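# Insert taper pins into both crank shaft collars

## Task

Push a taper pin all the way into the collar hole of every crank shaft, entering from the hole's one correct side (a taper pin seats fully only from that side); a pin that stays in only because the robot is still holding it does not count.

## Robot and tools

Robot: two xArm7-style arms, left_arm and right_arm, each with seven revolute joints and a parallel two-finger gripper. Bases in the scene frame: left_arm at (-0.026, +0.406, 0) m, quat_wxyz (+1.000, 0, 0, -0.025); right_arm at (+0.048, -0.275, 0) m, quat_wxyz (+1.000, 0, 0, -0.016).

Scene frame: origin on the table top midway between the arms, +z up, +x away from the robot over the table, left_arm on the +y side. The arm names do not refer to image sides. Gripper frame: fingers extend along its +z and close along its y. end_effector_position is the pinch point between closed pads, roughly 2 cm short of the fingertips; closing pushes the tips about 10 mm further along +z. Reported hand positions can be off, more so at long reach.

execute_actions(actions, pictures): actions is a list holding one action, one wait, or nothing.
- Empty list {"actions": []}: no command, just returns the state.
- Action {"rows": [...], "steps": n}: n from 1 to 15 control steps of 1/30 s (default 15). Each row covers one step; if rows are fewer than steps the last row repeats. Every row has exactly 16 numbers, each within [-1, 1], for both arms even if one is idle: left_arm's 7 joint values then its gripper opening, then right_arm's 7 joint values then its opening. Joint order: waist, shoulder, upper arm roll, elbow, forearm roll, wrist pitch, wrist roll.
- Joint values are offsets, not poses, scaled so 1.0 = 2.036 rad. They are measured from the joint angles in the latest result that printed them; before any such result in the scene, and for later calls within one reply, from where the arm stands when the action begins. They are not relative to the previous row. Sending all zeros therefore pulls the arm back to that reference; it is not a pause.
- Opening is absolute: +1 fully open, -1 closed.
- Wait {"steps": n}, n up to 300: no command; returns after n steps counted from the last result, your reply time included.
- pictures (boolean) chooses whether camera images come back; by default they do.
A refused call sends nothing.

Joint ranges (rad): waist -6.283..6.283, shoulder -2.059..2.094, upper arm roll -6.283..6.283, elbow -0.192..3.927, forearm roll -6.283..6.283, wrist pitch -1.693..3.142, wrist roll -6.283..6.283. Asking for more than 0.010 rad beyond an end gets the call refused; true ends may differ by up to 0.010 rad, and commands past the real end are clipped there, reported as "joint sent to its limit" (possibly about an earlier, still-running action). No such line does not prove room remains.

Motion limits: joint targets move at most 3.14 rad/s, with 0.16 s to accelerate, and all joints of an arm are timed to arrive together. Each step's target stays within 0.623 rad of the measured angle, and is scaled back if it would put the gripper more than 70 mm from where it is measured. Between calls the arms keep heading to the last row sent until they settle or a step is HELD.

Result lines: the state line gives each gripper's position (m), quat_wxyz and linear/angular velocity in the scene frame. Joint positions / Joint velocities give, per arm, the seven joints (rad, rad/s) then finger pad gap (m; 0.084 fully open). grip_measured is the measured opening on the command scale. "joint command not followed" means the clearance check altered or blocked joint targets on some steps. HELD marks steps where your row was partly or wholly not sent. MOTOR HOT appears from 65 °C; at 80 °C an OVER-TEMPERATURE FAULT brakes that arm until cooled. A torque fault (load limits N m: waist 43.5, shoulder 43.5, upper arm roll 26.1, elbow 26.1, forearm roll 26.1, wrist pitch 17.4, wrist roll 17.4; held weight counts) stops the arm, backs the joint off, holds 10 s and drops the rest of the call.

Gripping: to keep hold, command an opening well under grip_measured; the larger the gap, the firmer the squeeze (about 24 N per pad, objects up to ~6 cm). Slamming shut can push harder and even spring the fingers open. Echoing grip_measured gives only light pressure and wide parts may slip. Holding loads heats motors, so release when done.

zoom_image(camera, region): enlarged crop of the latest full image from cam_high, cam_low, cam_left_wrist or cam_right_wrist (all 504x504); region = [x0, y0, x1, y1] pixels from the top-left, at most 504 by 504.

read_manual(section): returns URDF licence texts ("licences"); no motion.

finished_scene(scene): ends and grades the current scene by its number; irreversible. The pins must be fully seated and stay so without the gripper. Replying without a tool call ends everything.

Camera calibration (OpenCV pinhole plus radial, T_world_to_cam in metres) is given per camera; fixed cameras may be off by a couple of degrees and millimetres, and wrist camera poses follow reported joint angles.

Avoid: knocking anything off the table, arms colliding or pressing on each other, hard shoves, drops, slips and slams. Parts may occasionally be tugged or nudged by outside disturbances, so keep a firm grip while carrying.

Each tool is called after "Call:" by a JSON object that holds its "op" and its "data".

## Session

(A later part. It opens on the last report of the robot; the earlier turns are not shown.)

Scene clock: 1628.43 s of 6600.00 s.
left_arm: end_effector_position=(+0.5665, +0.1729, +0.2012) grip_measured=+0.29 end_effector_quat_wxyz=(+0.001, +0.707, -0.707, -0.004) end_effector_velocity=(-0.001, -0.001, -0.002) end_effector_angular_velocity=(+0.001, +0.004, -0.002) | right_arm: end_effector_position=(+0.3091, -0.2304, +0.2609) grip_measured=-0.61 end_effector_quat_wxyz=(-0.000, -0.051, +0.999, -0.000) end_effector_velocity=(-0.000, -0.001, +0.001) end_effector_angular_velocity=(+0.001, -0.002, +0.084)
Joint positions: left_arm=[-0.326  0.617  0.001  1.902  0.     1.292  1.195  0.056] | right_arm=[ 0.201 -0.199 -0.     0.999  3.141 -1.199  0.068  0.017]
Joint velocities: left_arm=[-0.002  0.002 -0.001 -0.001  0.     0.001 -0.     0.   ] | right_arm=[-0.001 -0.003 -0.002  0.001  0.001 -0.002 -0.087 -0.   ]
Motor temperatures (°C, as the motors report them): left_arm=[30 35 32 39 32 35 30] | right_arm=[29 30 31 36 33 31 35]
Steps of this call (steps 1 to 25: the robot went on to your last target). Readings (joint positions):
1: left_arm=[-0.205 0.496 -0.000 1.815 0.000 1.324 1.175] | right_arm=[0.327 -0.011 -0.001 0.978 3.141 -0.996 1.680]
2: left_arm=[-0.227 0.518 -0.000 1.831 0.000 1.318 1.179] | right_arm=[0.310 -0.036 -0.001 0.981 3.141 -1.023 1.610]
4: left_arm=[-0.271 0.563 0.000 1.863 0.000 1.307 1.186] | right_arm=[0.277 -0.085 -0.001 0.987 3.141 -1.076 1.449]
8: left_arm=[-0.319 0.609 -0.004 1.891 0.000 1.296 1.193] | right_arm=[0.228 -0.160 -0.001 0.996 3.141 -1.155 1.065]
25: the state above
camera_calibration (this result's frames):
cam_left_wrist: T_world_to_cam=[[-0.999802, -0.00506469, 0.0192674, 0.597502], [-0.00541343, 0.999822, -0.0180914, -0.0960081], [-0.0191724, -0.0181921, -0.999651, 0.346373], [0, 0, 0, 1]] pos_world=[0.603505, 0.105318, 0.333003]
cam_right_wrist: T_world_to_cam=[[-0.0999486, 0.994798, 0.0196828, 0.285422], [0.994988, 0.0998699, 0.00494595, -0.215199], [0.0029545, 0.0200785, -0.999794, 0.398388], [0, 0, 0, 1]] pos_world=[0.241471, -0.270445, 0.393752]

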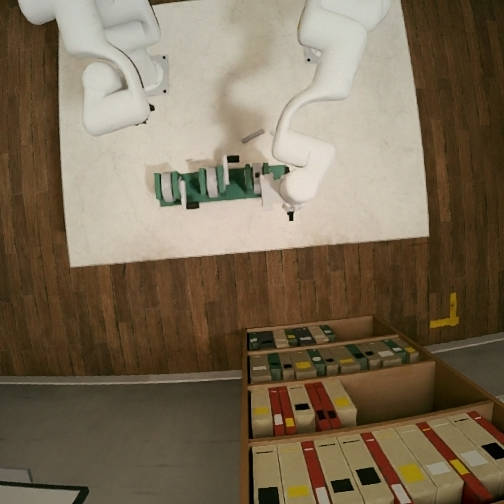

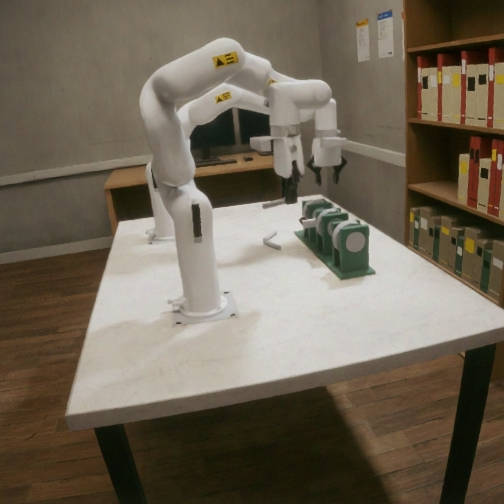

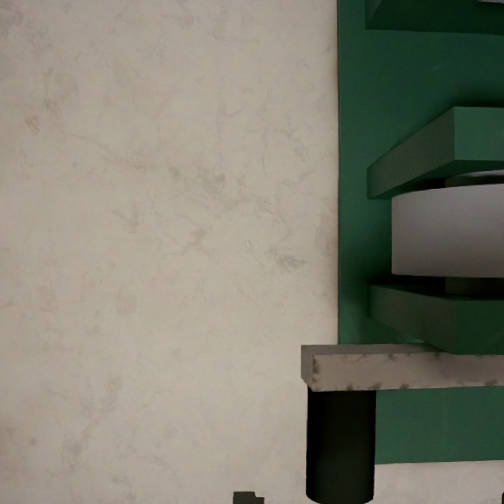

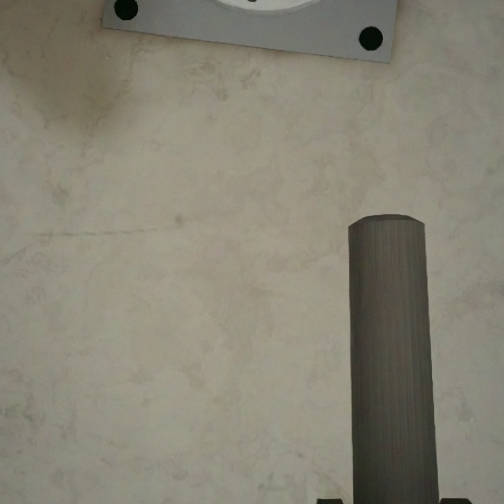

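Call:
{"op": "execute_actions", "data": {"actions": [{"rows": [[0,0.0334,0,-0.0761,0,-0.1085,0,0.3,0,0,0,0,0,0.711,-0.0334,-1]], "steps": 15}], "pictures": false}}

Call:
{"op": "execute_actions", "data": {"actions": [{"steps": 15}], "pictures": false}}

Scene clock: 1635.33 s of 6600.00 s.
left_arm: end_effector_position=(+0.5676, +0.1724, +0.1132) grip_measured=+0.29 end_effector_quat_wxyz=(+0.000, +0.707, -0.707, -0.002) end_effector_velocity=(+0.006, -0.003, +0.004) end_effector_angular_velocity=(-0.014, -0.032, +0.000) | right_arm: end_effector_position=(+0.4857, -0.2003, +0.2704) grip_measured=-0.61 end_effector_quat_wxyz=(+0.340, -0.072, +0.937, +0.031) end_effector_velocity=(+0.424, +0.073, +0.183) end_effector_angular_velocity=(+0.266, -1.757, +0.042)
Joint positions: left_arm=[-0.326  0.682  0.001  1.752  0.001  1.074  1.195  0.056] | right_arm=[ 0.201 -0.199 -0.     0.999  3.141 -0.502  0.015  0.017]
Joint velocities: left_arm=[-0.001 -0.01  -0.001 -0.012 -0.    -0.037 -0.001 -0.   ] | right_arm=[-0.001  0.001  0.001  0.001  0.001  1.777 -0.054  0.   ]
Motor temperatures (°C, as the motors report them): left_arm=[30 36 32 39 32 35 30] | right_arm=[29 30 31 37 33 31 35]
Steps of this call (steps 1 to 30: the robot went on to your last target; steps 31 to 90: nothing new was sent; then 3.40 s passed at rest; steps 91 to 105: all 15 steps of this action). Readings (joint positions):
91: left_arm=[-0.326 0.618 0.000 1.902 0.000 1.292 1.195] | right_arm=[0.201 -0.200 -0.001 1.000 3.141 -1.199 0.060]
92: left_arm=[-0.326 0.618 0.000 1.899 0.000 1.285 1.195] | right_arm=[0.201 -0.200 -0.001 1.000 3.141 -1.193 0.059]
94: left_arm=[-0.326 0.627 0.000 1.871 0.000 1.236 1.195] | right_arm=[0.201 -0.200 -0.001 0.999 3.141 -1.143 0.054]
98: left_arm=[-0.326 0.677 0.001 1.773 0.000 1.119 1.195] | right_arm=[0.201 -0.199 -0.000 0.999 3.141 -0.919 0.035]
105: the state above

Scene clock: 1635.83 s of 6600.00 s.
left_arm: end_effector_position=(+0.5661, +0.1730, +0.1093) grip_measured=+0.29 end_effector_quat_wxyz=(+0.001, +0.707, -0.707, -0.005) end_effector_velocity=(-0.000, +0.000, -0.000) end_effector_angular_velocity=(+0.001, +0.001, -0.000) | right_arm: end_effector_position=(+0.6184, -0.1775, +0.4008) grip_measured=-0.61 end_effector_quat_wxyz=(+0.651, -0.064, +0.754, +0.055) end_effector_velocity=(+0.026, +0.005, +0.047) end_effector_angular_velocity=(+0.034, -0.231, +0.003)
Joint positions: left_arm=[-0.326  0.685  0.001  1.747  0.     1.072  1.195  0.056] | right_arm=[ 0.201 -0.2   -0.     1.     3.141  0.224  0.     0.017]
Joint velocities: left_arm=[ 0.    -0.     0.    -0.001 -0.     0.     0.     0.   ] | right_arm=[ 0.001  0.005  0.001 -0.02  -0.     0.259 -0.005 -0.   ]
Motor temperatures (°C, as the motors report them): left_arm=[30 36 32 39 32 35 30] | right_arm=[29 30 31 37 33 31 35]
Steps of this call (steps 1 to 15: the robot went on to your last target). Readings (joint positions):
1: left_arm=[-0.326 0.682 0.001 1.752 0.001 1.073 1.195] | right_arm=[0.201 -0.199 -0.000 0.999 3.141 -0.442 0.013]
2: left_arm=[-0.326 0.683 0.001 1.751 0.001 1.073 1.195] | right_arm=[0.201 -0.199 -0.000 0.999 3.141 -0.383 0.012]
4: left_arm=[-0.326 0.684 0.001 1.749 0.000 1.072 1.195] | right_arm=[0.201 -0.199 -0.000 0.999 3.141 -0.264 0.009]
8: left_arm=[-0.326 0.685 0.001 1.747 0.000 1.072 1.195] | right_arm=[0.201 -0.199 -0.000 0.999 3.141 -0.025 0.005]
15: the state above

Call:
{"op": "execute_actions", "data": {"actions": [{"rows": [[0,0,0,0,0,0,0,-0.58,0,0,0,0,0,0,0,-1],[0,0,0,0,0,0,0,-0.58,0,0,0,0,0,0,0,-1],[0,0,0,0,0,0,0,-0.58,0,0,0,0,0,0,0,-1],[0,0,0,0,0,0,0,-0.58,0,0,0,0,0,0,0,-1],[0,0,0,0,0,0,0,-0.58,0,0,0,0,0,0,0,-1],[0,0,0,0,0,0,0,-0.58,0,0,0,0,0,0,0,-1],[0,0,0,0,0,0,0,-0.58,0,0,0,0,0,0,0,-1],[0,0,0,0,0,0,0,-0.58,0,0,0,0,0,0,0,-1],[0,0,0,0,0,0,0,-0.58,0,0,0,0,0,0,0,-1],[0,0.0035,0,0.0005,0,-0.002,0,-0.58,0,0,0,0,0,0,0,-1]], "steps": 15}], "pictures": false}}

Call:
{"op": "execute_actions", "data": {"actions": [{"steps": 10}], "pictures": false}}

Scene clock: 1642.13 s of 6600.00 s.
left_arm: end_effector_position=(+0.5653, +0.1729, +0.1049) grip_measured=-0.47 end_effector_quat_wxyz=(+0.003, +0.707, -0.707, -0.007) end_effector_velocity=(+0.001, -0.000, -0.006) end_effector_angular_velocity=(+0.001, +0.001, -0.000) | right_arm: end_effector_position=(+0.6184, -0.1775, +0.4009) grip_measured=-0.61 end_effector_quat_wxyz=(+0.651, -0.064, +0.754, +0.055) end_effector_velocity=(-0.000, +0.001, -0.001) end_effector_angular_velocity=(-0.004, +0.002, +0.002)
Joint positions: left_arm=[-0.326  0.692  0.     1.747  0.     1.069  1.195  0.024] | right_arm=[ 0.201 -0.2   -0.     1.     3.141  0.225  0.     0.017]
Joint velocities: left_arm=[ 0.     0.012  0.     0.003 -0.    -0.007  0.     0.   ] | right_arm=[-0.002  0.001  0.003 -0.001 -0.001 -0.001 -0.002 -0.   ]
Motor temperatures (°C, as the motors report them): left_arm=[30 36 32 39 32 35 30] | right_arm=[29 30 31 38 33 31 35]
Steps of this call (steps 1 to 30: the robot went on to your last target; steps 31 to 90: nothing new was sent; then 2.80 s passed at rest; steps 91 to 105: all 15 steps of this action). Readings (joint positions):
91: left_arm=[-0.326 0.685 0.001 1.747 0.000 1.072 1.195] | right_arm=[0.201 -0.199 -0.000 0.999 3.141 0.247 -0.000]
92: left_arm=[-0.326 0.685 0.001 1.747 0.000 1.072 1.195] | right_arm=[0.201 -0.199 -0.000 1.000 3.141 0.242 -0.000]
94: left_arm=[-0.326 0.685 0.001 1.747 0.000 1.072 1.195] | right_arm=[0.201 -0.200 -0.000 1.000 3.141 0.232 -0.000]
98: left_arm=[-0.326 0.686 0.000 1.746 0.000 1.073 1.195] | right_arm=[0.201 -0.200 -0.000 1.000 3.141 0.226 0.000]
105: the state above

Scene clock: 1642.47 s of 6600.00 s.
left_arm: end_effector_position=(+0.5656, +0.1729, +0.1049) grip_measured=-0.47 end_effector_quat_wxyz=(+0.002, +0.707, -0.707, -0.007) end_effector_velocity=(+0.000, -0.000, +0.000) end_effector_angular_velocity=(-0.001, -0.001, +0.001) | right_arm: end_effector_position=(+0.6184, -0.1775, +0.4008) grip_measured=-0.61 end_effector_quat_wxyz=(+0.651, -0.064, +0.754, +0.055) end_effector_velocity=(-0.000, +0.000, +0.000) end_effector_angular_velocity=(-0.001, -0.001, +0.001)
Joint positions: left_arm=[-0.326  0.693  0.     1.747  0.     1.069  1.195  0.024] | right_arm=[ 0.201 -0.2   -0.     1.     3.141  0.224  0.     0.017]
Joint velocities: left_arm=[ 0.     0.     0.     0.    -0.001 -0.002 -0.001  0.   ] | right_arm=[-0.    -0.001  0.001 -0.001 -0.     0.    -0.001  0.   ]
Motor temperatures (°C, as the motors report them): left_arm=[30 36 32 39 32 35 30] | right_arm=[29 30 31 38 33 31 35]
Steps of this call (steps 1 to 10: the robot went on to your last target). Readings (joint positions):
1: left_arm=[-0.326 0.692 0.000 1.747 0.000 1.069 1.195] | right_arm=[0.201 -0.200 -0.000 1.000 3.141 0.225 0.000]
2: left_arm=[-0.326 0.692 0.000 1.747 0.000 1.069 1.195] | right_arm=[0.201 -0.200 -0.000 1.000 3.141 0.224 0.000]
4: left_arm=[-0.326 0.692 0.000 1.747 0.000 1.069 1.195] | right_arm=[0.201 -0.200 -0.000 1.000 3.141 0.224 0.000]
8: left_arm=[-0.326 0.692 0.000 1.747 0.000 1.069 1.195] | right_arm=[0.201 -0.200 -0.000 1.000 3.141 0.224 0.000]
10: the state above

Call:
{"op": "execute_actions", "data": {"actions": [{"rows": [[0,0,0,0,0,0,0,0.3,0,0,0,0,0,0,0,-1],[0,0,0,0,0,0,0,0.3,0,0,0,0,0,0,0,-1],[0,0,0,0,0,0,0,0.3,0,0,0,0,0,0,0,-1],[0,0,0,0,0,0,0,0.3,0,0,0,0,0,0,0,-1],[0,0,0,0,0,0,0,0.3,0,0,0,0,0,0,0,-1],[0,0,0,0,0,0,0,0.3,0,0,0,0,0,0,0,-1],[0,0,0,0,0,0,0,0.3,0,0,0,0,0,0,0,-1],[0,-0.037,0,0.0761,0,0.1095,0,0.3,0,0,0,0,0,0,0,-1]], "steps": 15}], "pictures": false}}

Call:
{"op": "execute_actions", "data": {"actions": [{"steps": 8}], "pictures": false}}

Scene clock: 1650.13 s of 6600.00 s.
left_arm: end_effector_position=(+0.5708, +0.1712, +0.1869) grip_measured=+0.29 end_effector_quat_wxyz=(-0.002, +0.707, -0.707, +0.003) end_effector_velocity=(+0.029, -0.015, +0.385) end_effector_angular_velocity=(-0.105, -0.260, -0.004) | right_arm: end_effector_position=(+0.6184, -0.1775, +0.4008) grip_measured=-0.61 end_effector_quat_wxyz=(+0.651, -0.064, +0.754, +0.055) end_effector_velocity=(-0.000, +0.001, -0.000) end_effector_angular_velocity=(-0.000, -0.000, +0.002)
Joint positions: left_arm=[-0.325  0.628  0.001  1.876  0.001  1.241  1.195  0.056] | right_arm=[ 0.201 -0.2   -0.     1.     3.141  0.224  0.     0.017]
Joint velocities: left_arm=[-0.002 -0.326 -0.003  0.513 -0.001  0.558 -0.     0.   ] | right_arm=[ 0.001 -0.001  0.002 -0.001 -0.     0.001  0.    -0.   ]
Motor temperatures (°C, as the motors report them): left_arm=[30 36 33 41 32 36 30] | right_arm=[29 30 31 39 33 31 35]
Steps of this call (steps 1 to 15: the robot went on to your last target; steps 16 to 90: nothing new was sent; then 4.17 s passed at rest; steps 91 to 105: all 15 steps of this action). Readings (joint positions):
91: left_arm=[-0.326 0.693 0.001 1.749 0.001 1.066 1.195] | right_arm=[0.201 -0.200 -0.000 1.000 3.141 0.224 0.000]
92: left_arm=[-0.325 0.692 0.002 1.753 0.001 1.063 1.195] | right_arm=[0.201 -0.200 -0.000 1.000 3.141 0.224 0.000]
94: left_arm=[-0.324 0.689 0.003 1.756 0.001 1.062 1.195] | right_arm=[0.201 -0.200 -0.000 1.000 3.141 0.224 0.000]
98: left_arm=[-0.325 0.691 0.002 1.751 0.001 1.066 1.195] | right_arm=[0.201 -0.200 -0.000 1.000 3.141 0.224 0.000]
105: the state above

Scene clock: 1650.40 s of 6600.00 s.
left_arm: end_effector_position=(+0.5657, +0.1730, +0.1973) grip_measured=+0.29 end_effector_quat_wxyz=(+0.002, +0.707, -0.707, -0.006) end_effector_velocity=(+0.001, +0.000, +0.012) end_effector_angular_velocity=(-0.001, -0.005, -0.000) | right_arm: end_effector_position=(+0.6184, -0.1775, +0.4008) grip_measured=-0.61 end_effector_quat_wxyz=(+0.651, -0.064, +0.754, +0.055) end_effector_velocity=(+0.000, -0.001, +0.001) end_effector_angular_velocity=(+0.001, -0.002, -0.002)
Joint positions: left_arm=[-0.326  0.621  0.     1.898  0.     1.29   1.195  0.056] | right_arm=[ 0.201 -0.2   -0.     1.     3.141  0.224  0.     0.017]
Joint velocities: left_arm=[ 0.    -0.005  0.     0.025  0.001  0.025  0.     0.   ] | right_arm=[-0.    -0.    -0.001  0.002  0.    -0.     0.    -0.   ]
Motor temperatures (°C, as the motors report them): left_arm=[30 36 33 41 32 36 30] | right_arm=[29 30 31 39 33 31 35]
Steps of this call (steps 1 to 8: the robot went on to your last target). Readings (joint positions):
1: left_arm=[-0.326 0.619 0.001 1.889 0.001 1.257 1.195] | right_arm=[0.201 -0.200 -0.000 1.000 3.141 0.224 0.000]
2: left_arm=[-0.326 0.615 0.000 1.896 0.000 1.267 1.195] | right_arm=[0.201 -0.200 -0.000 1.000 3.141 0.224 0.000]
4: left_arm=[-0.326 0.616 0.000 1.899 0.000 1.280 1.195] | right_arm=[0.201 -0.200 -0.000 1.000 3.141 0.224 0.000]
8: the state above

Call:
{"op": "execute_actions", "data": {"actions": [{"rows": [[-0.0354,-0.223,0,-0.1547,0,0.0584,-0.0359,0.3,0,0,0,0,0,0,0,-1]], "steps": 15}], "pictures": false}}

Call:
{"op": "execute_actions", "data": {"actions": [{"steps": 15}]}}

Call:
{"op": "zoom_image", "data": {"camera": "cam_left_wrist", "region": [120, 140, 330, 350]}}

Scene clock: 1657.03 s of 6600.00 s.
left_arm: end_effector_position=(+0.4580, +0.1749, +0.3196) grip_measured=+0.29 end_effector_quat_wxyz=(-0.003, +0.707, -0.708, +0.008) end_effector_velocity=(-0.085, +0.019, +0.047) end_effector_angular_velocity=(+0.011, +0.019, +0.015) | right_arm: end_effector_position=(+0.6184, -0.1775, +0.4008) grip_measured=-0.61 end_effector_quat_wxyz=(+0.651, -0.064, +0.754, +0.055) end_effector_velocity=(+0.000, -0.001, -0.001) end_effector_angular_velocity=(+0.000, +0.002, -0.002)
Joint positions: left_arm=[-0.395  0.187 -0.001  1.605  0.     1.401  1.127  0.056] | right_arm=[ 0.201 -0.2   -0.     1.     3.141  0.224  0.     0.017]
Joint velocities: left_arm=[-0.044 -0.281  0.008 -0.226  0.001  0.077 -0.052 -0.   ] | right_arm=[ 0.001  0.002 -0.003 -0.001 -0.     0.     0.     0.   ]
Motor temperatures (°C, as the motors report them): left_arm=[30 36 32 40 32 36 30] | right_arm=[29 30 31 39 33 31 35]
Steps of this call (steps 1 to 30: the robot went on to your last target; steps 31 to 90: nothing new was sent; then 3.13 s passed at rest; steps 91 to 105: all 15 steps of this action). Readings (joint positions):
91: left_arm=[-0.326 0.617 0.000 1.902 0.000 1.292 1.195] | right_arm=[0.201 -0.200 -0.000 1.000 3.141 0.224 0.000]
92: left_arm=[-0.327 0.612 0.001 1.897 0.000 1.293 1.194] | right_arm=[0.201 -0.200 -0.000 1.000 3.141 0.224 0.000]
94: left_arm=[-0.333 0.570 0.002 1.858 0.001 1.306 1.186] | right_arm=[0.201 -0.200 -0.000 1.000 3.141 0.224 0.000]
98: left_arm=[-0.359 0.409 -0.000 1.756 0.000 1.345 1.161] | right_arm=[0.201 -0.200 -0.000 1.000 3.141 0.224 0.000]
105: the state above

Scene clock: 1657.53 s of 6600.00 s.
left_arm: end_effector_position=(+0.4505, +0.1776, +0.3196) grip_measured=+0.29 end_effector_quat_wxyz=(-0.001, +0.708, -0.707, +0.003) end_effector_velocity=(-0.001, -0.000, +0.003) end_effector_angular_velocity=(-0.002, -0.003, -0.001) | right_arm: end_effector_position=(+0.6184, -0.1775, +0.4008) grip_measured=-0.61 end_effector_quat_wxyz=(+0.651, -0.064, +0.754, +0.055) end_effector_velocity=(-0.000, +0.000, -0.000) end_effector_angular_velocity=(-0.001, -0.000, +0.001)
Joint positions: left_arm=[-0.398  0.167  0.001  1.583  0.     1.408  1.122  0.056] | right_arm=[ 0.201 -0.2   -0.     1.     3.141  0.224  0.     0.017]
Joint velocities: left_arm=[-0.001 -0.006 -0.    -0.001 -0.     0.001 -0.     0.   ] | right_arm=[ 0.     0.     0.    -0.    -0.     0.    -0.001 -0.   ]
Motor temperatures (°C, as the motors report them): left_arm=[30 36 32 40 32 36 30] | right_arm=[29 30 31 39 33 31 35]
Steps of this call (steps 1 to 15: the robot went on to your last target). Readings (joint positions):
1: left_arm=[-0.396 0.180 -0.001 1.598 0.000 1.404 1.125] | right_arm=[0.201 -0.200 -0.000 1.000 3.141 0.224 0.000]
2: left_arm=[-0.396 0.177 0.000 1.593 0.000 1.405 1.124] | right_arm=[0.201 -0.200 -0.000 1.000 3.141 0.224 0.000]
4: left_arm=[-0.396 0.174 0.001 1.585 0.000 1.407 1.123] | right_arm=[0.201 -0.200 -0.000 1.000 3.141 0.224 0.000]
8: left_arm=[-0.397 0.171 0.001 1.583 0.000 1.408 1.122] | right_arm=[0.201 -0.200 -0.000 1.000 3.141 0.224 0.000]
15: the state above
camera_calibration (this result's frames):
cam_left_wrist: T_world_to_cam=[[-0.999962, -0.00599816, 0.00627601, 0.483663], [-0.00614825, 0.999689, -0.0241755, -0.0969188], [-0.00612905, -0.0242132, -0.999688, 0.457867], [0, 0, 0, 1]] pos_world=[0.485855, 0.110876, 0.452345]
cam_right_wrist: T_world_to_cam=[[-0.187683, 0.982221, 0.00409589, 0.319241], [0.138664, 0.0223673, 0.990087, -0.408003], [0.972393, 0.186391, -0.140396, -0.378101], [0, 0, 0, 1]] pos_world=[0.484154, -0.233965, 0.349567]

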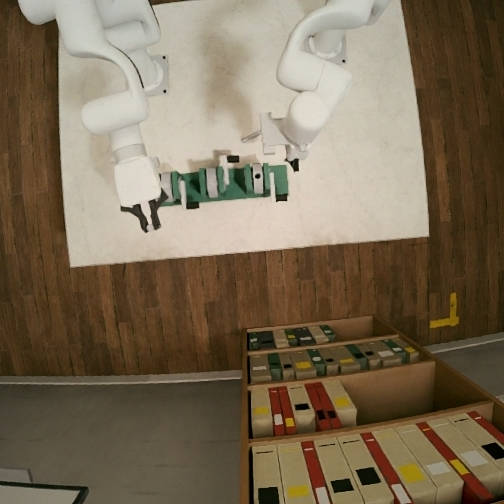

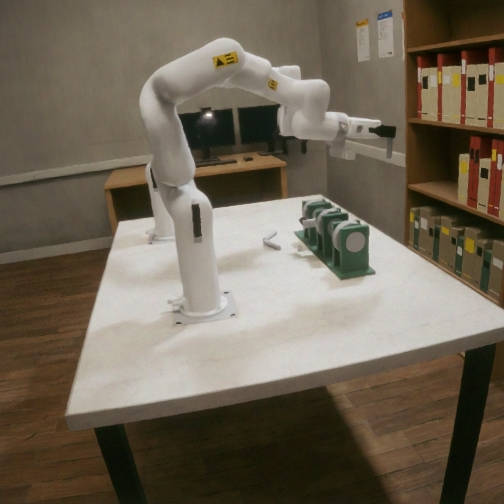

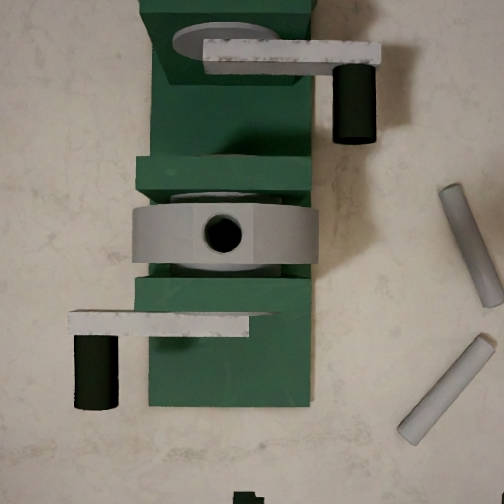

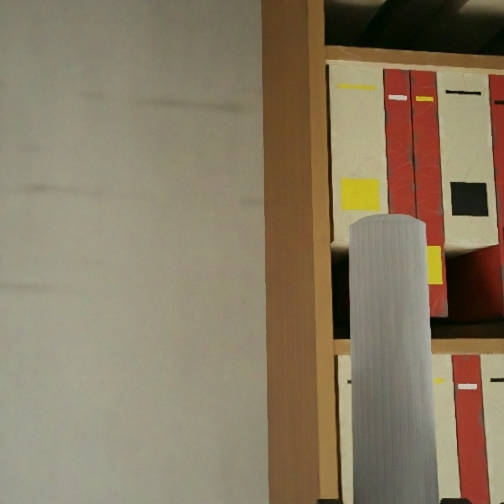

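Region (120, 140, 330, 350) of cam_left_wrist's 504x504 image, scaled by 2.400, with more detail than that image has.

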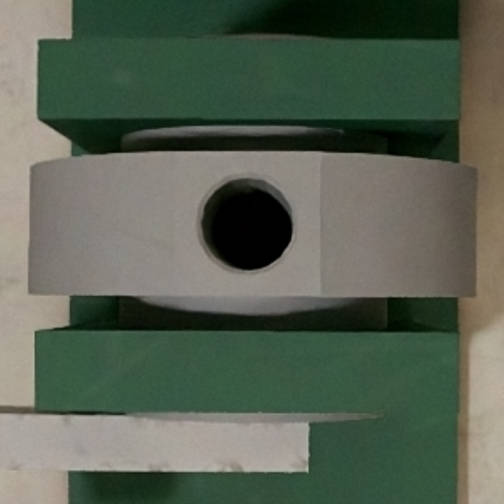

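Call:
{"op": "execute_actions", "data": {"actions": [{"rows": [[-0.0076,0.0531,0,0.1305,0,0.0852,-0.0071,0.3,0.2606,0.0761,0,-0.1419,0,0.2301,0,-1]], "steps": 15}], "pictures": false}}

Call:
{"op": "execute_actions", "data": {"actions": [{"steps": 20}]}}

Scene clock: 1692.00 s of 6600.00 s.
left_arm: end_effector_position=(+0.4625, +0.1628, +0.3595) grip_measured=+0.29 end_effector_quat_wxyz=(+0.001, +0.707, -0.707, -0.005) end_effector_velocity=(+0.001, -0.001, +0.006) end_effector_angular_velocity=(+0.002, +0.004, +0.002) | right_arm: end_effector_position=(+0.5577, +0.0052, +0.3101) grip_measured=-0.61 end_effector_quat_wxyz=(+0.638, -0.187, +0.728, +0.164) end_effector_velocity=(-0.238, +0.385, -0.204) end_effector_angular_velocity=(+0.018, -0.033, +0.778)
Joint positions: left_arm=[-0.413  0.274  0.001  1.844  0.     1.579  1.108  0.056] | right_arm=[ 0.534 -0.102  0.     0.819  3.141  0.518  0.     0.017]
Joint velocities: left_arm=[-0.001  0.015  0.     0.04   0.     0.029 -0.003 -0.   ] | right_arm=[ 0.781  0.226 -0.003 -0.423 -0.001  0.686  0.     0.   ]
Motor temperatures (°C, as the motors report them): left_arm=[30 36 32 40 32 36 30] | right_arm=[29 30 31 40 33 31 35]
Steps of this call (steps 1 to 15: the robot went on to your last target; steps 16 to 90: nothing new was sent; then 30.97 s passed at rest; steps 91 to 105: all 15 steps of this action). Readings (joint positions):
91: left_arm=[-0.398 0.167 0.000 1.583 0.000 1.409 1.122] | right_arm=[0.201 -0.200 -0.001 1.000 3.141 0.225 0.000]
92: left_arm=[-0.398 0.169 0.001 1.589 0.000 1.414 1.122] | right_arm=[0.207 -0.199 -0.002 0.998 3.141 0.231 0.000]
94: left_arm=[-0.401 0.190 0.001 1.636 0.000 1.447 1.119] | right_arm=[0.246 -0.189 -0.007 0.978 3.141 0.269 0.000]
98: left_arm=[-0.410 0.253 -0.000 1.797 0.000 1.545 1.111] | right_arm=[0.352 -0.155 0.000 0.918 3.141 0.358 0.000]
105: the state above

Scene clock: 1692.67 s of 6600.00 s.
left_arm: end_effector_position=(+0.4627, +0.1624, +0.3606) grip_measured=+0.29 end_effector_quat_wxyz=(+0.001, +0.707, -0.707, -0.004) end_effector_velocity=(-0.000, -0.000, +0.000) end_effector_angular_velocity=(-0.001, -0.000, +0.001) | right_arm: end_effector_position=(+0.4858, +0.0925, +0.2605) grip_measured=-0.61 end_effector_quat_wxyz=(+0.623, -0.256, +0.703, +0.227) end_effector_velocity=(-0.004, +0.003, -0.004) end_effector_angular_velocity=(-0.005, +0.005, +0.009)
Joint positions: left_arm=[-0.413  0.276  0.001  1.848  0.     1.582  1.108  0.056] | right_arm=[ 0.73  -0.045 -0.001  0.712  3.141  0.693  0.     0.017]
Joint velocities: left_arm=[ 0.     0.     0.     0.001 -0.001  0.001 -0.001 -0.   ] | right_arm=[ 0.005  0.004  0.003 -0.004 -0.001  0.002  0.    -0.   ]
Motor temperatures (°C, as the motors report them): left_arm=[30 36 32 40 32 35 30] | right_arm=[29 30 31 40 33 31 35]
Steps of this call (steps 1 to 20: the robot went on to your last target). Readings (joint positions):
1: left_arm=[-0.413 0.275 0.001 1.845 0.000 1.580 1.108] | right_arm=[0.560 -0.095 0.000 0.805 3.141 0.541 0.000]
2: left_arm=[-0.413 0.275 0.001 1.846 0.000 1.581 1.108] | right_arm=[0.586 -0.087 0.000 0.791 3.141 0.564 0.000]
4: left_arm=[-0.413 0.275 0.001 1.847 0.000 1.581 1.108] | right_arm=[0.638 -0.072 0.000 0.762 3.141 0.610 0.000]
8: left_arm=[-0.413 0.275 0.001 1.848 0.000 1.582 1.108] | right_arm=[0.713 -0.049 0.003 0.720 3.141 0.673 0.000]
20: the state above
camera_calibration (this result's frames):
cam_left_wrist: T_world_to_cam=[[-0.999777, -0.00514417, 0.0204646, 0.490142], [-0.00549337, 0.99984, -0.0170439, -0.0835404], [-0.0203736, -0.0171525, -0.999645, 0.503981], [0, 0, 0, 1]] pos_world=[0.499842, 0.0946929, 0.492348]
cam_right_wrist: T_world_to_cam=[[-0.658059, 0.752958, 0.00366311, 0.279606], [0.0892265, 0.0731483, 0.993322, -0.238266], [0.747661, 0.653991, -0.11532, -0.259788], [0, 0, 0, 1]] pos_world=[0.399491, -0.023204, 0.205692]

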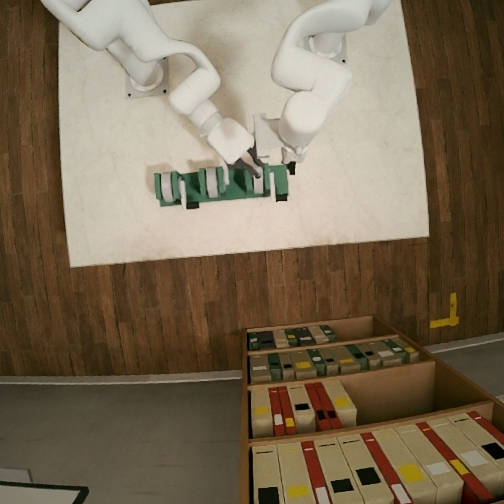

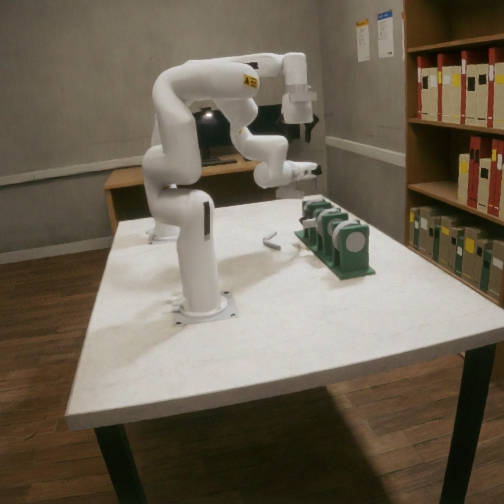

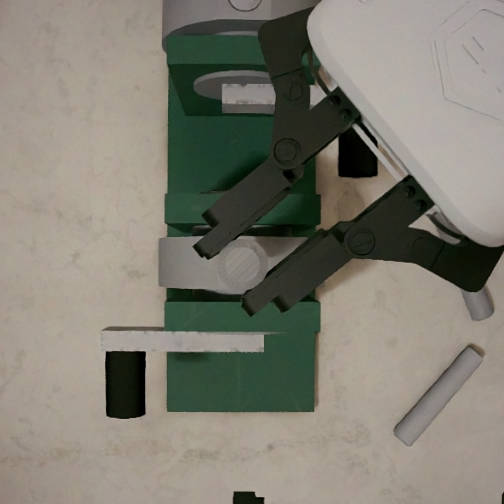

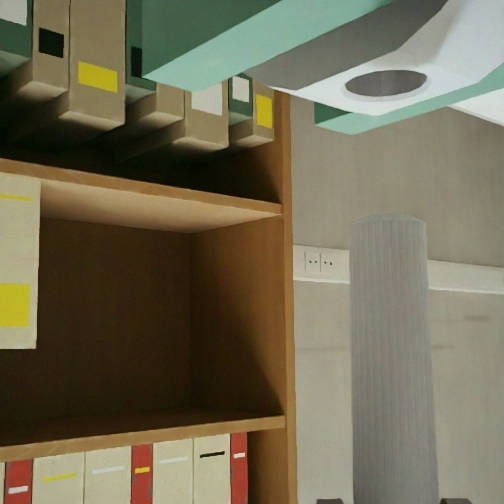

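Call:
{"op": "zoom_image", "data": {"camera": "cam_left_wrist", "region": [150, 180, 330, 360]}}

Region (150, 180, 330, 360) of cam_left_wrist's 504x504 image, scaled by 2.800, with more detail than that image has.

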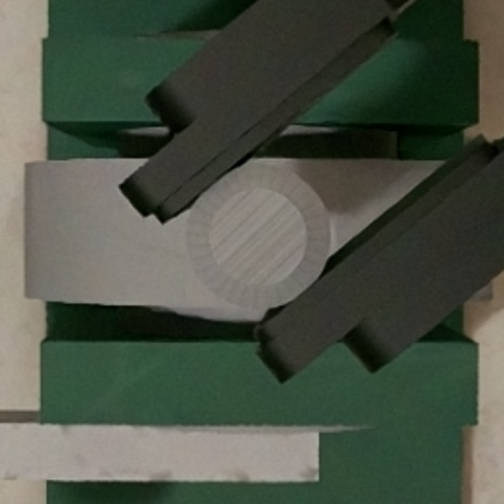

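Call:
{"op": "execute_actions", "data": {"actions": [{"rows": [[0,0,0,0,0,0,0,0.3,0.0007,0.023,0,-0.0112,0,0.0342,0,-1]], "steps": 15}]}}

Call:
{"op": "zoom_image", "data": {"camera": "cam_left_wrist", "region": [150, 180, 330, 360]}}

Call:
{"op": "zoom_image", "data": {"camera": "cam_right_wrist", "region": [300, 110, 480, 290]}}

Scene clock: 1713.17 s of 6600.00 s.
left_arm: end_effector_position=(+0.4627, +0.1624, +0.3606) grip_measured=+0.29 end_effector_quat_wxyz=(+0.001, +0.707, -0.707, -0.004) end_effector_velocity=(-0.000, -0.000, +0.000) end_effector_angular_velocity=(-0.000, +0.000, +0.000) | right_arm: end_effector_position=(+0.4850, +0.0928, +0.2391) grip_measured=-0.61 end_effector_quat_wxyz=(+0.623, -0.257, +0.703, +0.227) end_effector_velocity=(-0.001, -0.001, -0.004) end_effector_angular_velocity=(-0.003, +0.004, -0.001)
Joint positions: left_arm=[-0.413  0.276  0.001  1.848  0.     1.582  1.108  0.056] | right_arm=[ 0.732  0.001 -0.001  0.69   3.141  0.762  0.     0.017]
Joint velocities: left_arm=[-0.    -0.    -0.     0.001 -0.     0.001 -0.001 -0.   ] | right_arm=[-0.001  0.004  0.001 -0.006  0.001  0.005 -0.    -0.   ]
Motor temperatures (°C, as the motors report them): left_arm=[30 36 32 39 32 35 30] | right_arm=[29 30 31 40 33 31 35]
Steps of this call (steps 1 to 15: the robot went on to your last target; steps 16 to 90: nothing new was sent; then 17.00 s passed at rest; steps 91 to 105: all 15 steps of this action). Readings (joint positions):
91: left_arm=[-0.413 0.276 0.001 1.848 0.000 1.582 1.108] | right_arm=[0.731 -0.045 -0.000 0.711 3.141 0.694 0.000]
92: left_arm=[-0.413 0.276 0.001 1.848 0.000 1.582 1.108] | right_arm=[0.731 -0.042 -0.000 0.710 3.141 0.700 0.000]
94: left_arm=[-0.413 0.276 0.001 1.848 0.000 1.582 1.108] | right_arm=[0.732 -0.022 -0.001 0.702 3.141 0.731 0.000]
98: left_arm=[-0.413 0.276 0.001 1.848 0.000 1.582 1.108] | right_arm=[0.732 -0.001 -0.001 0.689 3.141 0.755 0.000]
105: the state above
camera_calibration (this result's frames):
cam_left_wrist: T_world_to_cam=[[-0.999777, -0.00514394, 0.0204648, 0.490142], [-0.00549314, 0.99984, -0.0170439, -0.0835404], [-0.0203739, -0.0171525, -0.999645, 0.503981], [0, 0, 0, 1]] pos_world=[0.499842, 0.0946928, 0.492348]
cam_right_wrist: T_world_to_cam=[[-0.659135, 0.752016, 0.00362891, 0.279484], [0.0885557, 0.0728244, 0.993406, -0.216592], [0.746793, 0.655109, -0.114596, -0.261721], [0, 0, 0, 1]] pos_world=[0.39885, -0.0229475, 0.184157]

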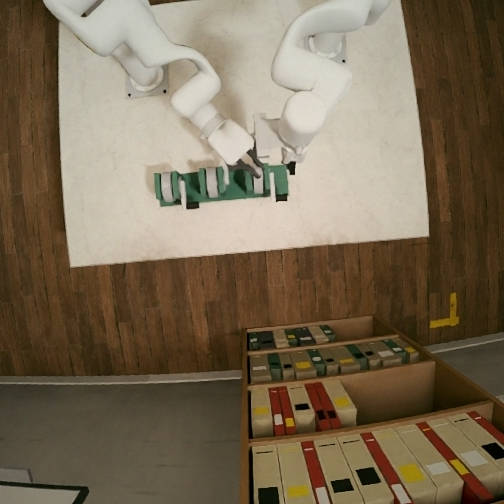

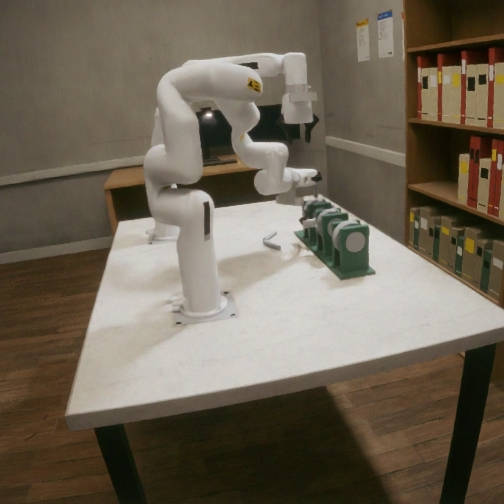

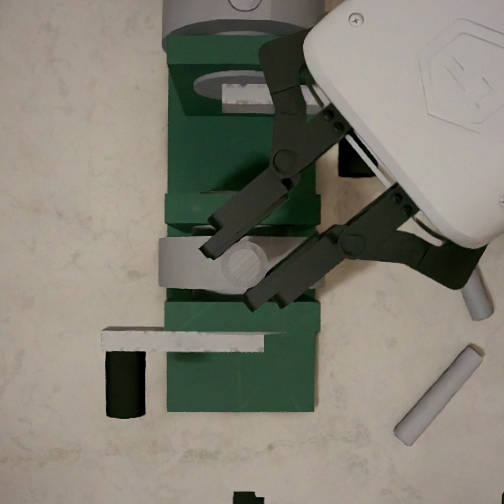

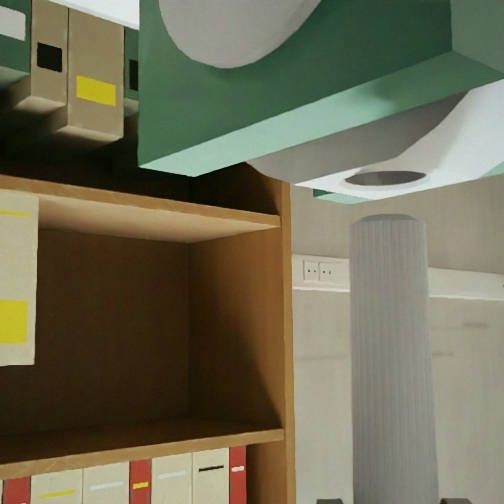

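Region (150, 180, 330, 360) of cam_left_wrist's 504x504 image, scaled by 2.800, with more detail than that image has.

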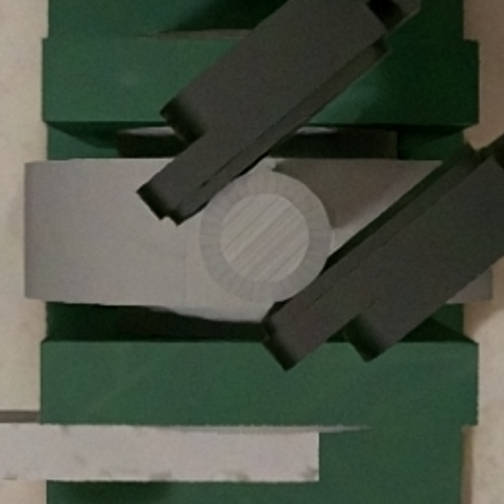

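Region (300, 110, 480, 290) of cam_right_wrist's 504x504 image, scaled by 2.800, with more detail than that image has.

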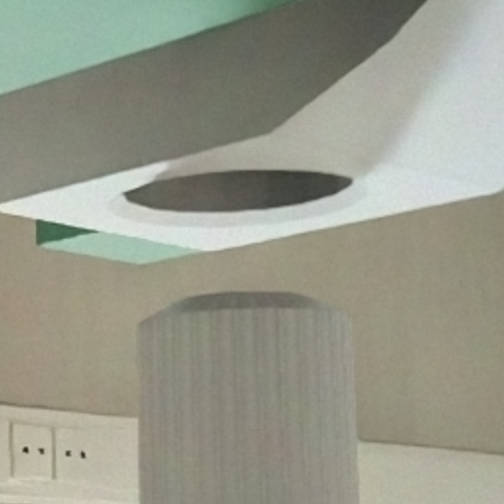

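Call:
{"op": "execute_actions", "data": {"actions": [{"rows": [[0,0,0,0,0,0,0,0.3,-0.0004,0.0083,0,-0.003,0,0.0109,0,-1]], "steps": 15}]}}

Call:
{"op": "zoom_image", "data": {"camera": "cam_left_wrist", "region": [150, 180, 330, 360]}}

Call:
{"op": "zoom_image", "data": {"camera": "cam_right_wrist", "region": [300, 110, 480, 290]}}

Scene clock: 1721.20 s of 6600.00 s.
left_arm: end_effector_position=(+0.4627, +0.1624, +0.3606) grip_measured=+0.29 end_effector_quat_wxyz=(+0.001, +0.707, -0.707, -0.004) end_effector_velocity=(+0.000, -0.000, +0.000) end_effector_angular_velocity=(-0.001, -0.001, +0.000) | right_arm: end_effector_position=(+0.4852, +0.0924, +0.2318) grip_measured=-0.61 end_effector_quat_wxyz=(+0.623, -0.256, +0.703, +0.227) end_effector_velocity=(-0.000, -0.000, -0.001) end_effector_angular_velocity=(+0.000, +0.001, -0.000)
Joint positions: left_arm=[-0.413  0.276  0.001  1.848  0.     1.582  1.108  0.056] | right_arm=[ 0.731  0.018 -0.001  0.684  3.141  0.784  0.     0.017]
Joint velocities: left_arm=[-0.     0.001  0.     0.002 -0.     0.    -0.     0.   ] | right_arm=[-0.     0.001  0.    -0.001  0.     0.002  0.001  0.   ]
Motor temperatures (°C, as the motors report them): left_arm=[30 36 32 39 32 35 30] | right_arm=[29 30 31 40 33 31 35]
Steps of this call (steps 1 to 15: the robot went on to your last target; steps 16 to 90: nothing new was sent; then 4.53 s passed at rest; steps 91 to 105: all 15 steps of this action). Readings (joint positions):
91: left_arm=[-0.413 0.276 0.001 1.848 0.000 1.582 1.108] | right_arm=[0.732 0.002 -0.001 0.689 3.141 0.763 0.000]
92: left_arm=[-0.413 0.276 0.001 1.848 0.000 1.582 1.108] | right_arm=[0.732 0.004 -0.001 0.688 3.141 0.768 0.000]
94: left_arm=[-0.413 0.276 0.001 1.848 0.000 1.582 1.108] | right_arm=[0.731 0.012 -0.001 0.686 3.141 0.777 0.000]
98: left_arm=[-0.413 0.276 0.001 1.848 0.000 1.582 1.108] | right_arm=[0.731 0.017 -0.001 0.683 3.141 0.782 0.000]
105: the state above
camera_calibration (this result's frames):
cam_left_wrist: T_world_to_cam=[[-0.999777, -0.0051438, 0.020465, 0.490142], [-0.005493, 0.99984, -0.0170439, -0.0835404], [-0.020374, -0.0171525, -0.999645, 0.503981], [0, 0, 0, 1]] pos_world=[0.499842, 0.0946927, 0.492348]
cam_right_wrist: T_world_to_cam=[[-0.658532, 0.752544, 0.00363389, 0.279624], [0.0890859, 0.0731601, 0.993333, -0.209577], [0.747262, 0.654465, -0.115219, -0.26244], [0, 0, 0, 1]] pos_world=[0.398923, -0.0233385, 0.176926]

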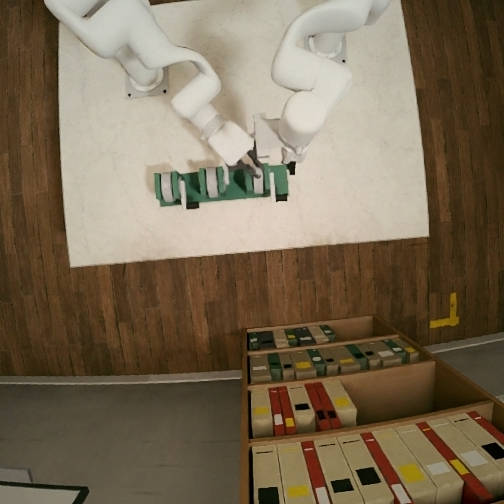

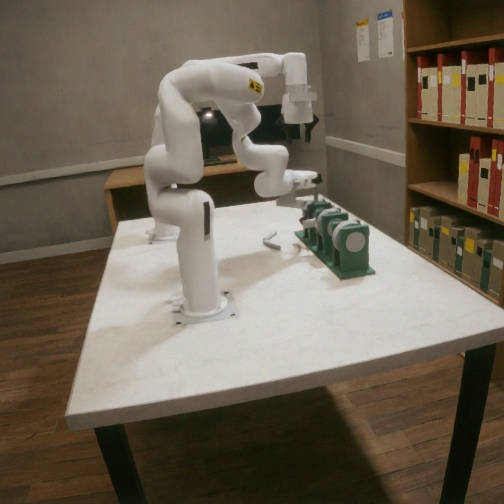

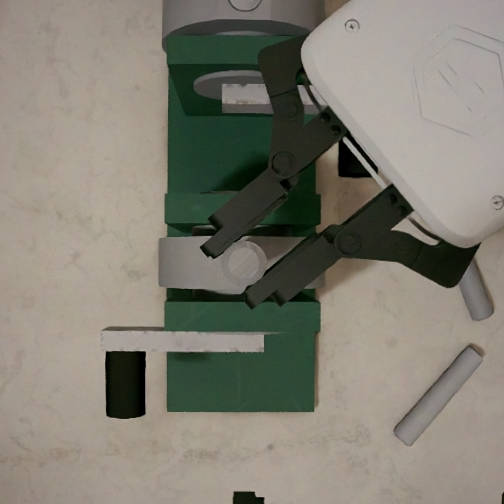

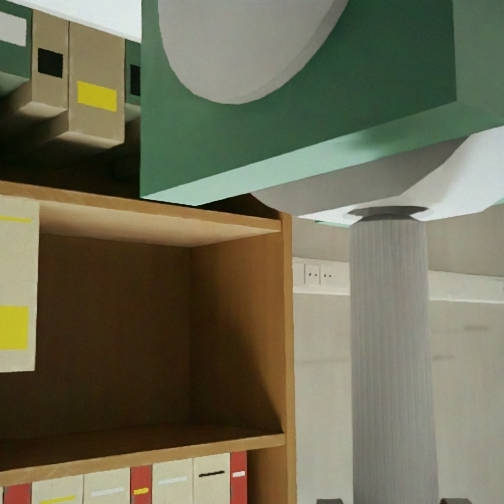

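Region (150, 180, 330, 360) of cam_left_wrist's 504x504 image, scaled by 2.800, with more detail than that image has.

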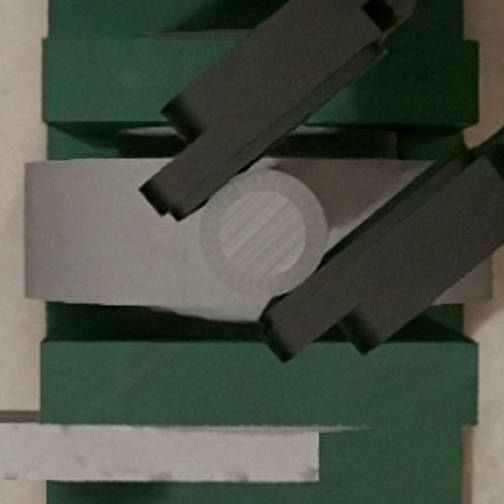

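Region (300, 110, 480, 290) of cam_right_wrist's 504x504 image, scaled by 2.800, with more detail than that image has.

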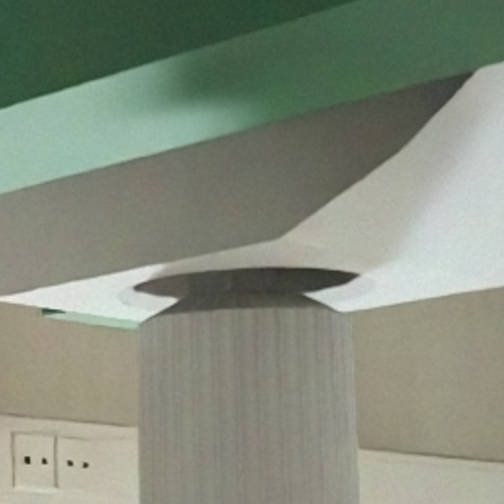

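Call:
{"op": "execute_actions", "data": {"actions": [{"rows": [[0,0,0,0,0,0,0,0.3,0,0.005,0,-0.0015,0,0.0062,0,-1],[0,0,0,0,0,0,0,0.3,0,0.005,0,-0.0015,0,0.0062,0,-1],[0,0,0,0,0,0,0,0.3,0,0.005,0,-0.0015,0,0.0062,0,-1],[0,0,0,0,0,0,0,0.3,0,0.0097,0,-0.003,0,0.0124,0,-1]], "steps": 15}]}}

Call:
{"op": "zoom_image", "data": {"camera": "cam_right_wrist", "region": [300, 150, 480, 330]}}

Call:
{"op": "zoom_image", "data": {"camera": "cam_left_wrist", "region": [150, 180, 330, 360]}}

Scene clock: 1731.33 s of 6600.00 s.
left_arm: end_effector_position=(+0.4627, +0.1624, +0.3606) grip_measured=+0.29 end_effector_quat_wxyz=(+0.001, +0.707, -0.707, -0.004) end_effector_velocity=(+0.000, +0.000, -0.000) end_effector_angular_velocity=(+0.001, +0.000, -0.001) | right_arm: end_effector_position=(+0.4849, +0.0923, +0.2233) grip_measured=-0.61 end_effector_quat_wxyz=(+0.623, -0.257, +0.704, +0.227) end_effector_velocity=(+0.000, -0.001, -0.002) end_effector_angular_velocity=(-0.001, +0.001, -0.001)
Joint positions: left_arm=[-0.413  0.276  0.001  1.848  0.     1.582  1.108  0.056] | right_arm=[ 0.731  0.037 -0.001  0.677  3.141  0.809  0.     0.017]
Joint velocities: left_arm=[-0.     0.    -0.    -0.     0.001  0.     0.001 -0.   ] | right_arm=[-0.001  0.003 -0.001 -0.001 -0.     0.003  0.    -0.   ]
Motor temperatures (°C, as the motors report them): left_arm=[30 36 32 39 32 35 30] | right_arm=[29 30 31 40 33 31 35]
Steps of this call (steps 1 to 15: the robot went on to your last target; steps 16 to 90: nothing new was sent; then 6.63 s passed at rest; steps 91 to 105: all 15 steps of this action). Readings (joint positions):
91: left_arm=[-0.413 0.276 0.001 1.848 0.000 1.582 1.108] | right_arm=[0.731 0.018 -0.001 0.683 3.141 0.784 0.000]
92: left_arm=[-0.413 0.276 0.001 1.848 0.000 1.582 1.108] | right_arm=[0.731 0.020 -0.001 0.683 3.141 0.788 0.000]
94: left_arm=[-0.413 0.276 0.001 1.848 0.000 1.582 1.108] | right_arm=[0.731 0.025 -0.001 0.681 3.141 0.793 0.000]
98: left_arm=[-0.413 0.276 0.001 1.848 0.000 1.582 1.108] | right_arm=[0.731 0.035 -0.001 0.679 3.141 0.806 0.000]
105: the state above
camera_calibration (this result's frames):
cam_left_wrist: T_world_to_cam=[[-0.999777, -0.00514388, 0.0204651, 0.490141], [-0.00549309, 0.99984, -0.0170438, -0.0835404], [-0.0203742, -0.0171524, -0.999645, 0.503981], [0, 0, 0, 1]] pos_world=[0.499842, 0.0946927, 0.492348]
cam_right_wrist: T_world_to_cam=[[-0.658732, 0.752369, 0.00367229, 0.279608], [0.0899536, 0.0739105, 0.9932, -0.201608], [0.746981, 0.654583, -0.116365, -0.262816], [0, 0, 0, 1]] pos_world=[0.398641, -0.0234329, 0.168628]

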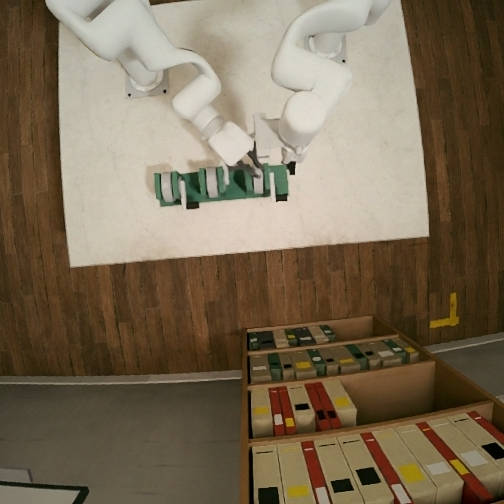

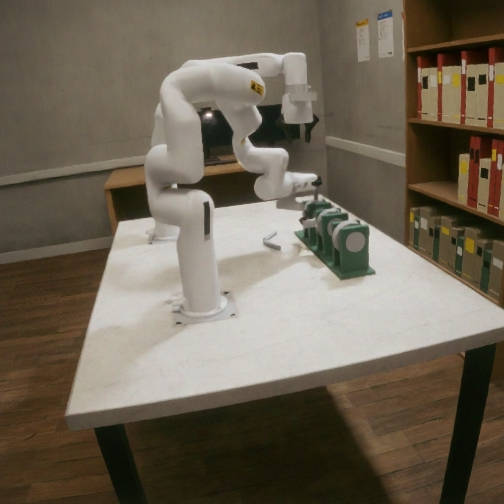

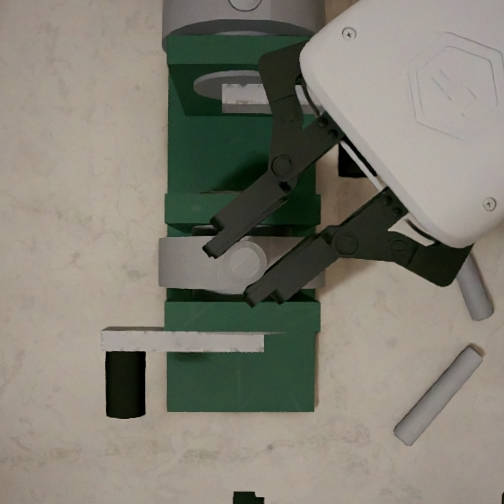

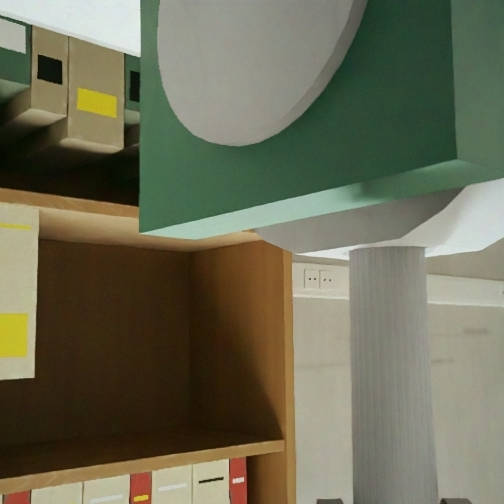

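Region (300, 150, 480, 330) of cam_right_wrist's 504x504 image, scaled by 2.800, with more detail than that image has.

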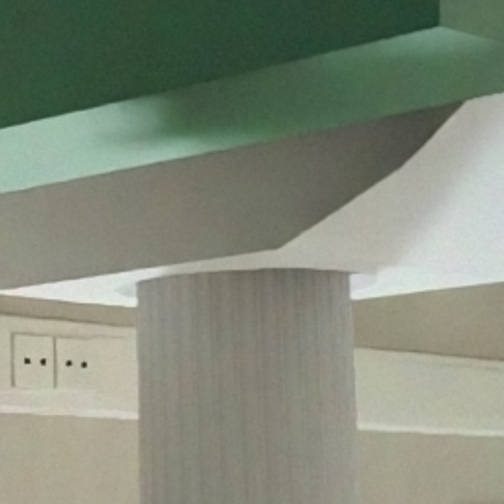

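Region (150, 180, 330, 360) of cam_left_wrist's 504x504 image, scaled by 2.800, with more detail than that image has.

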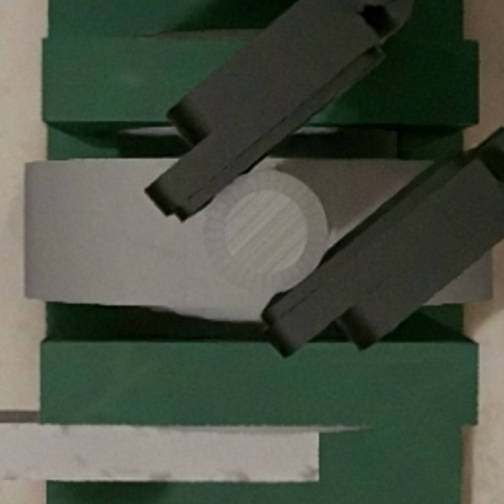

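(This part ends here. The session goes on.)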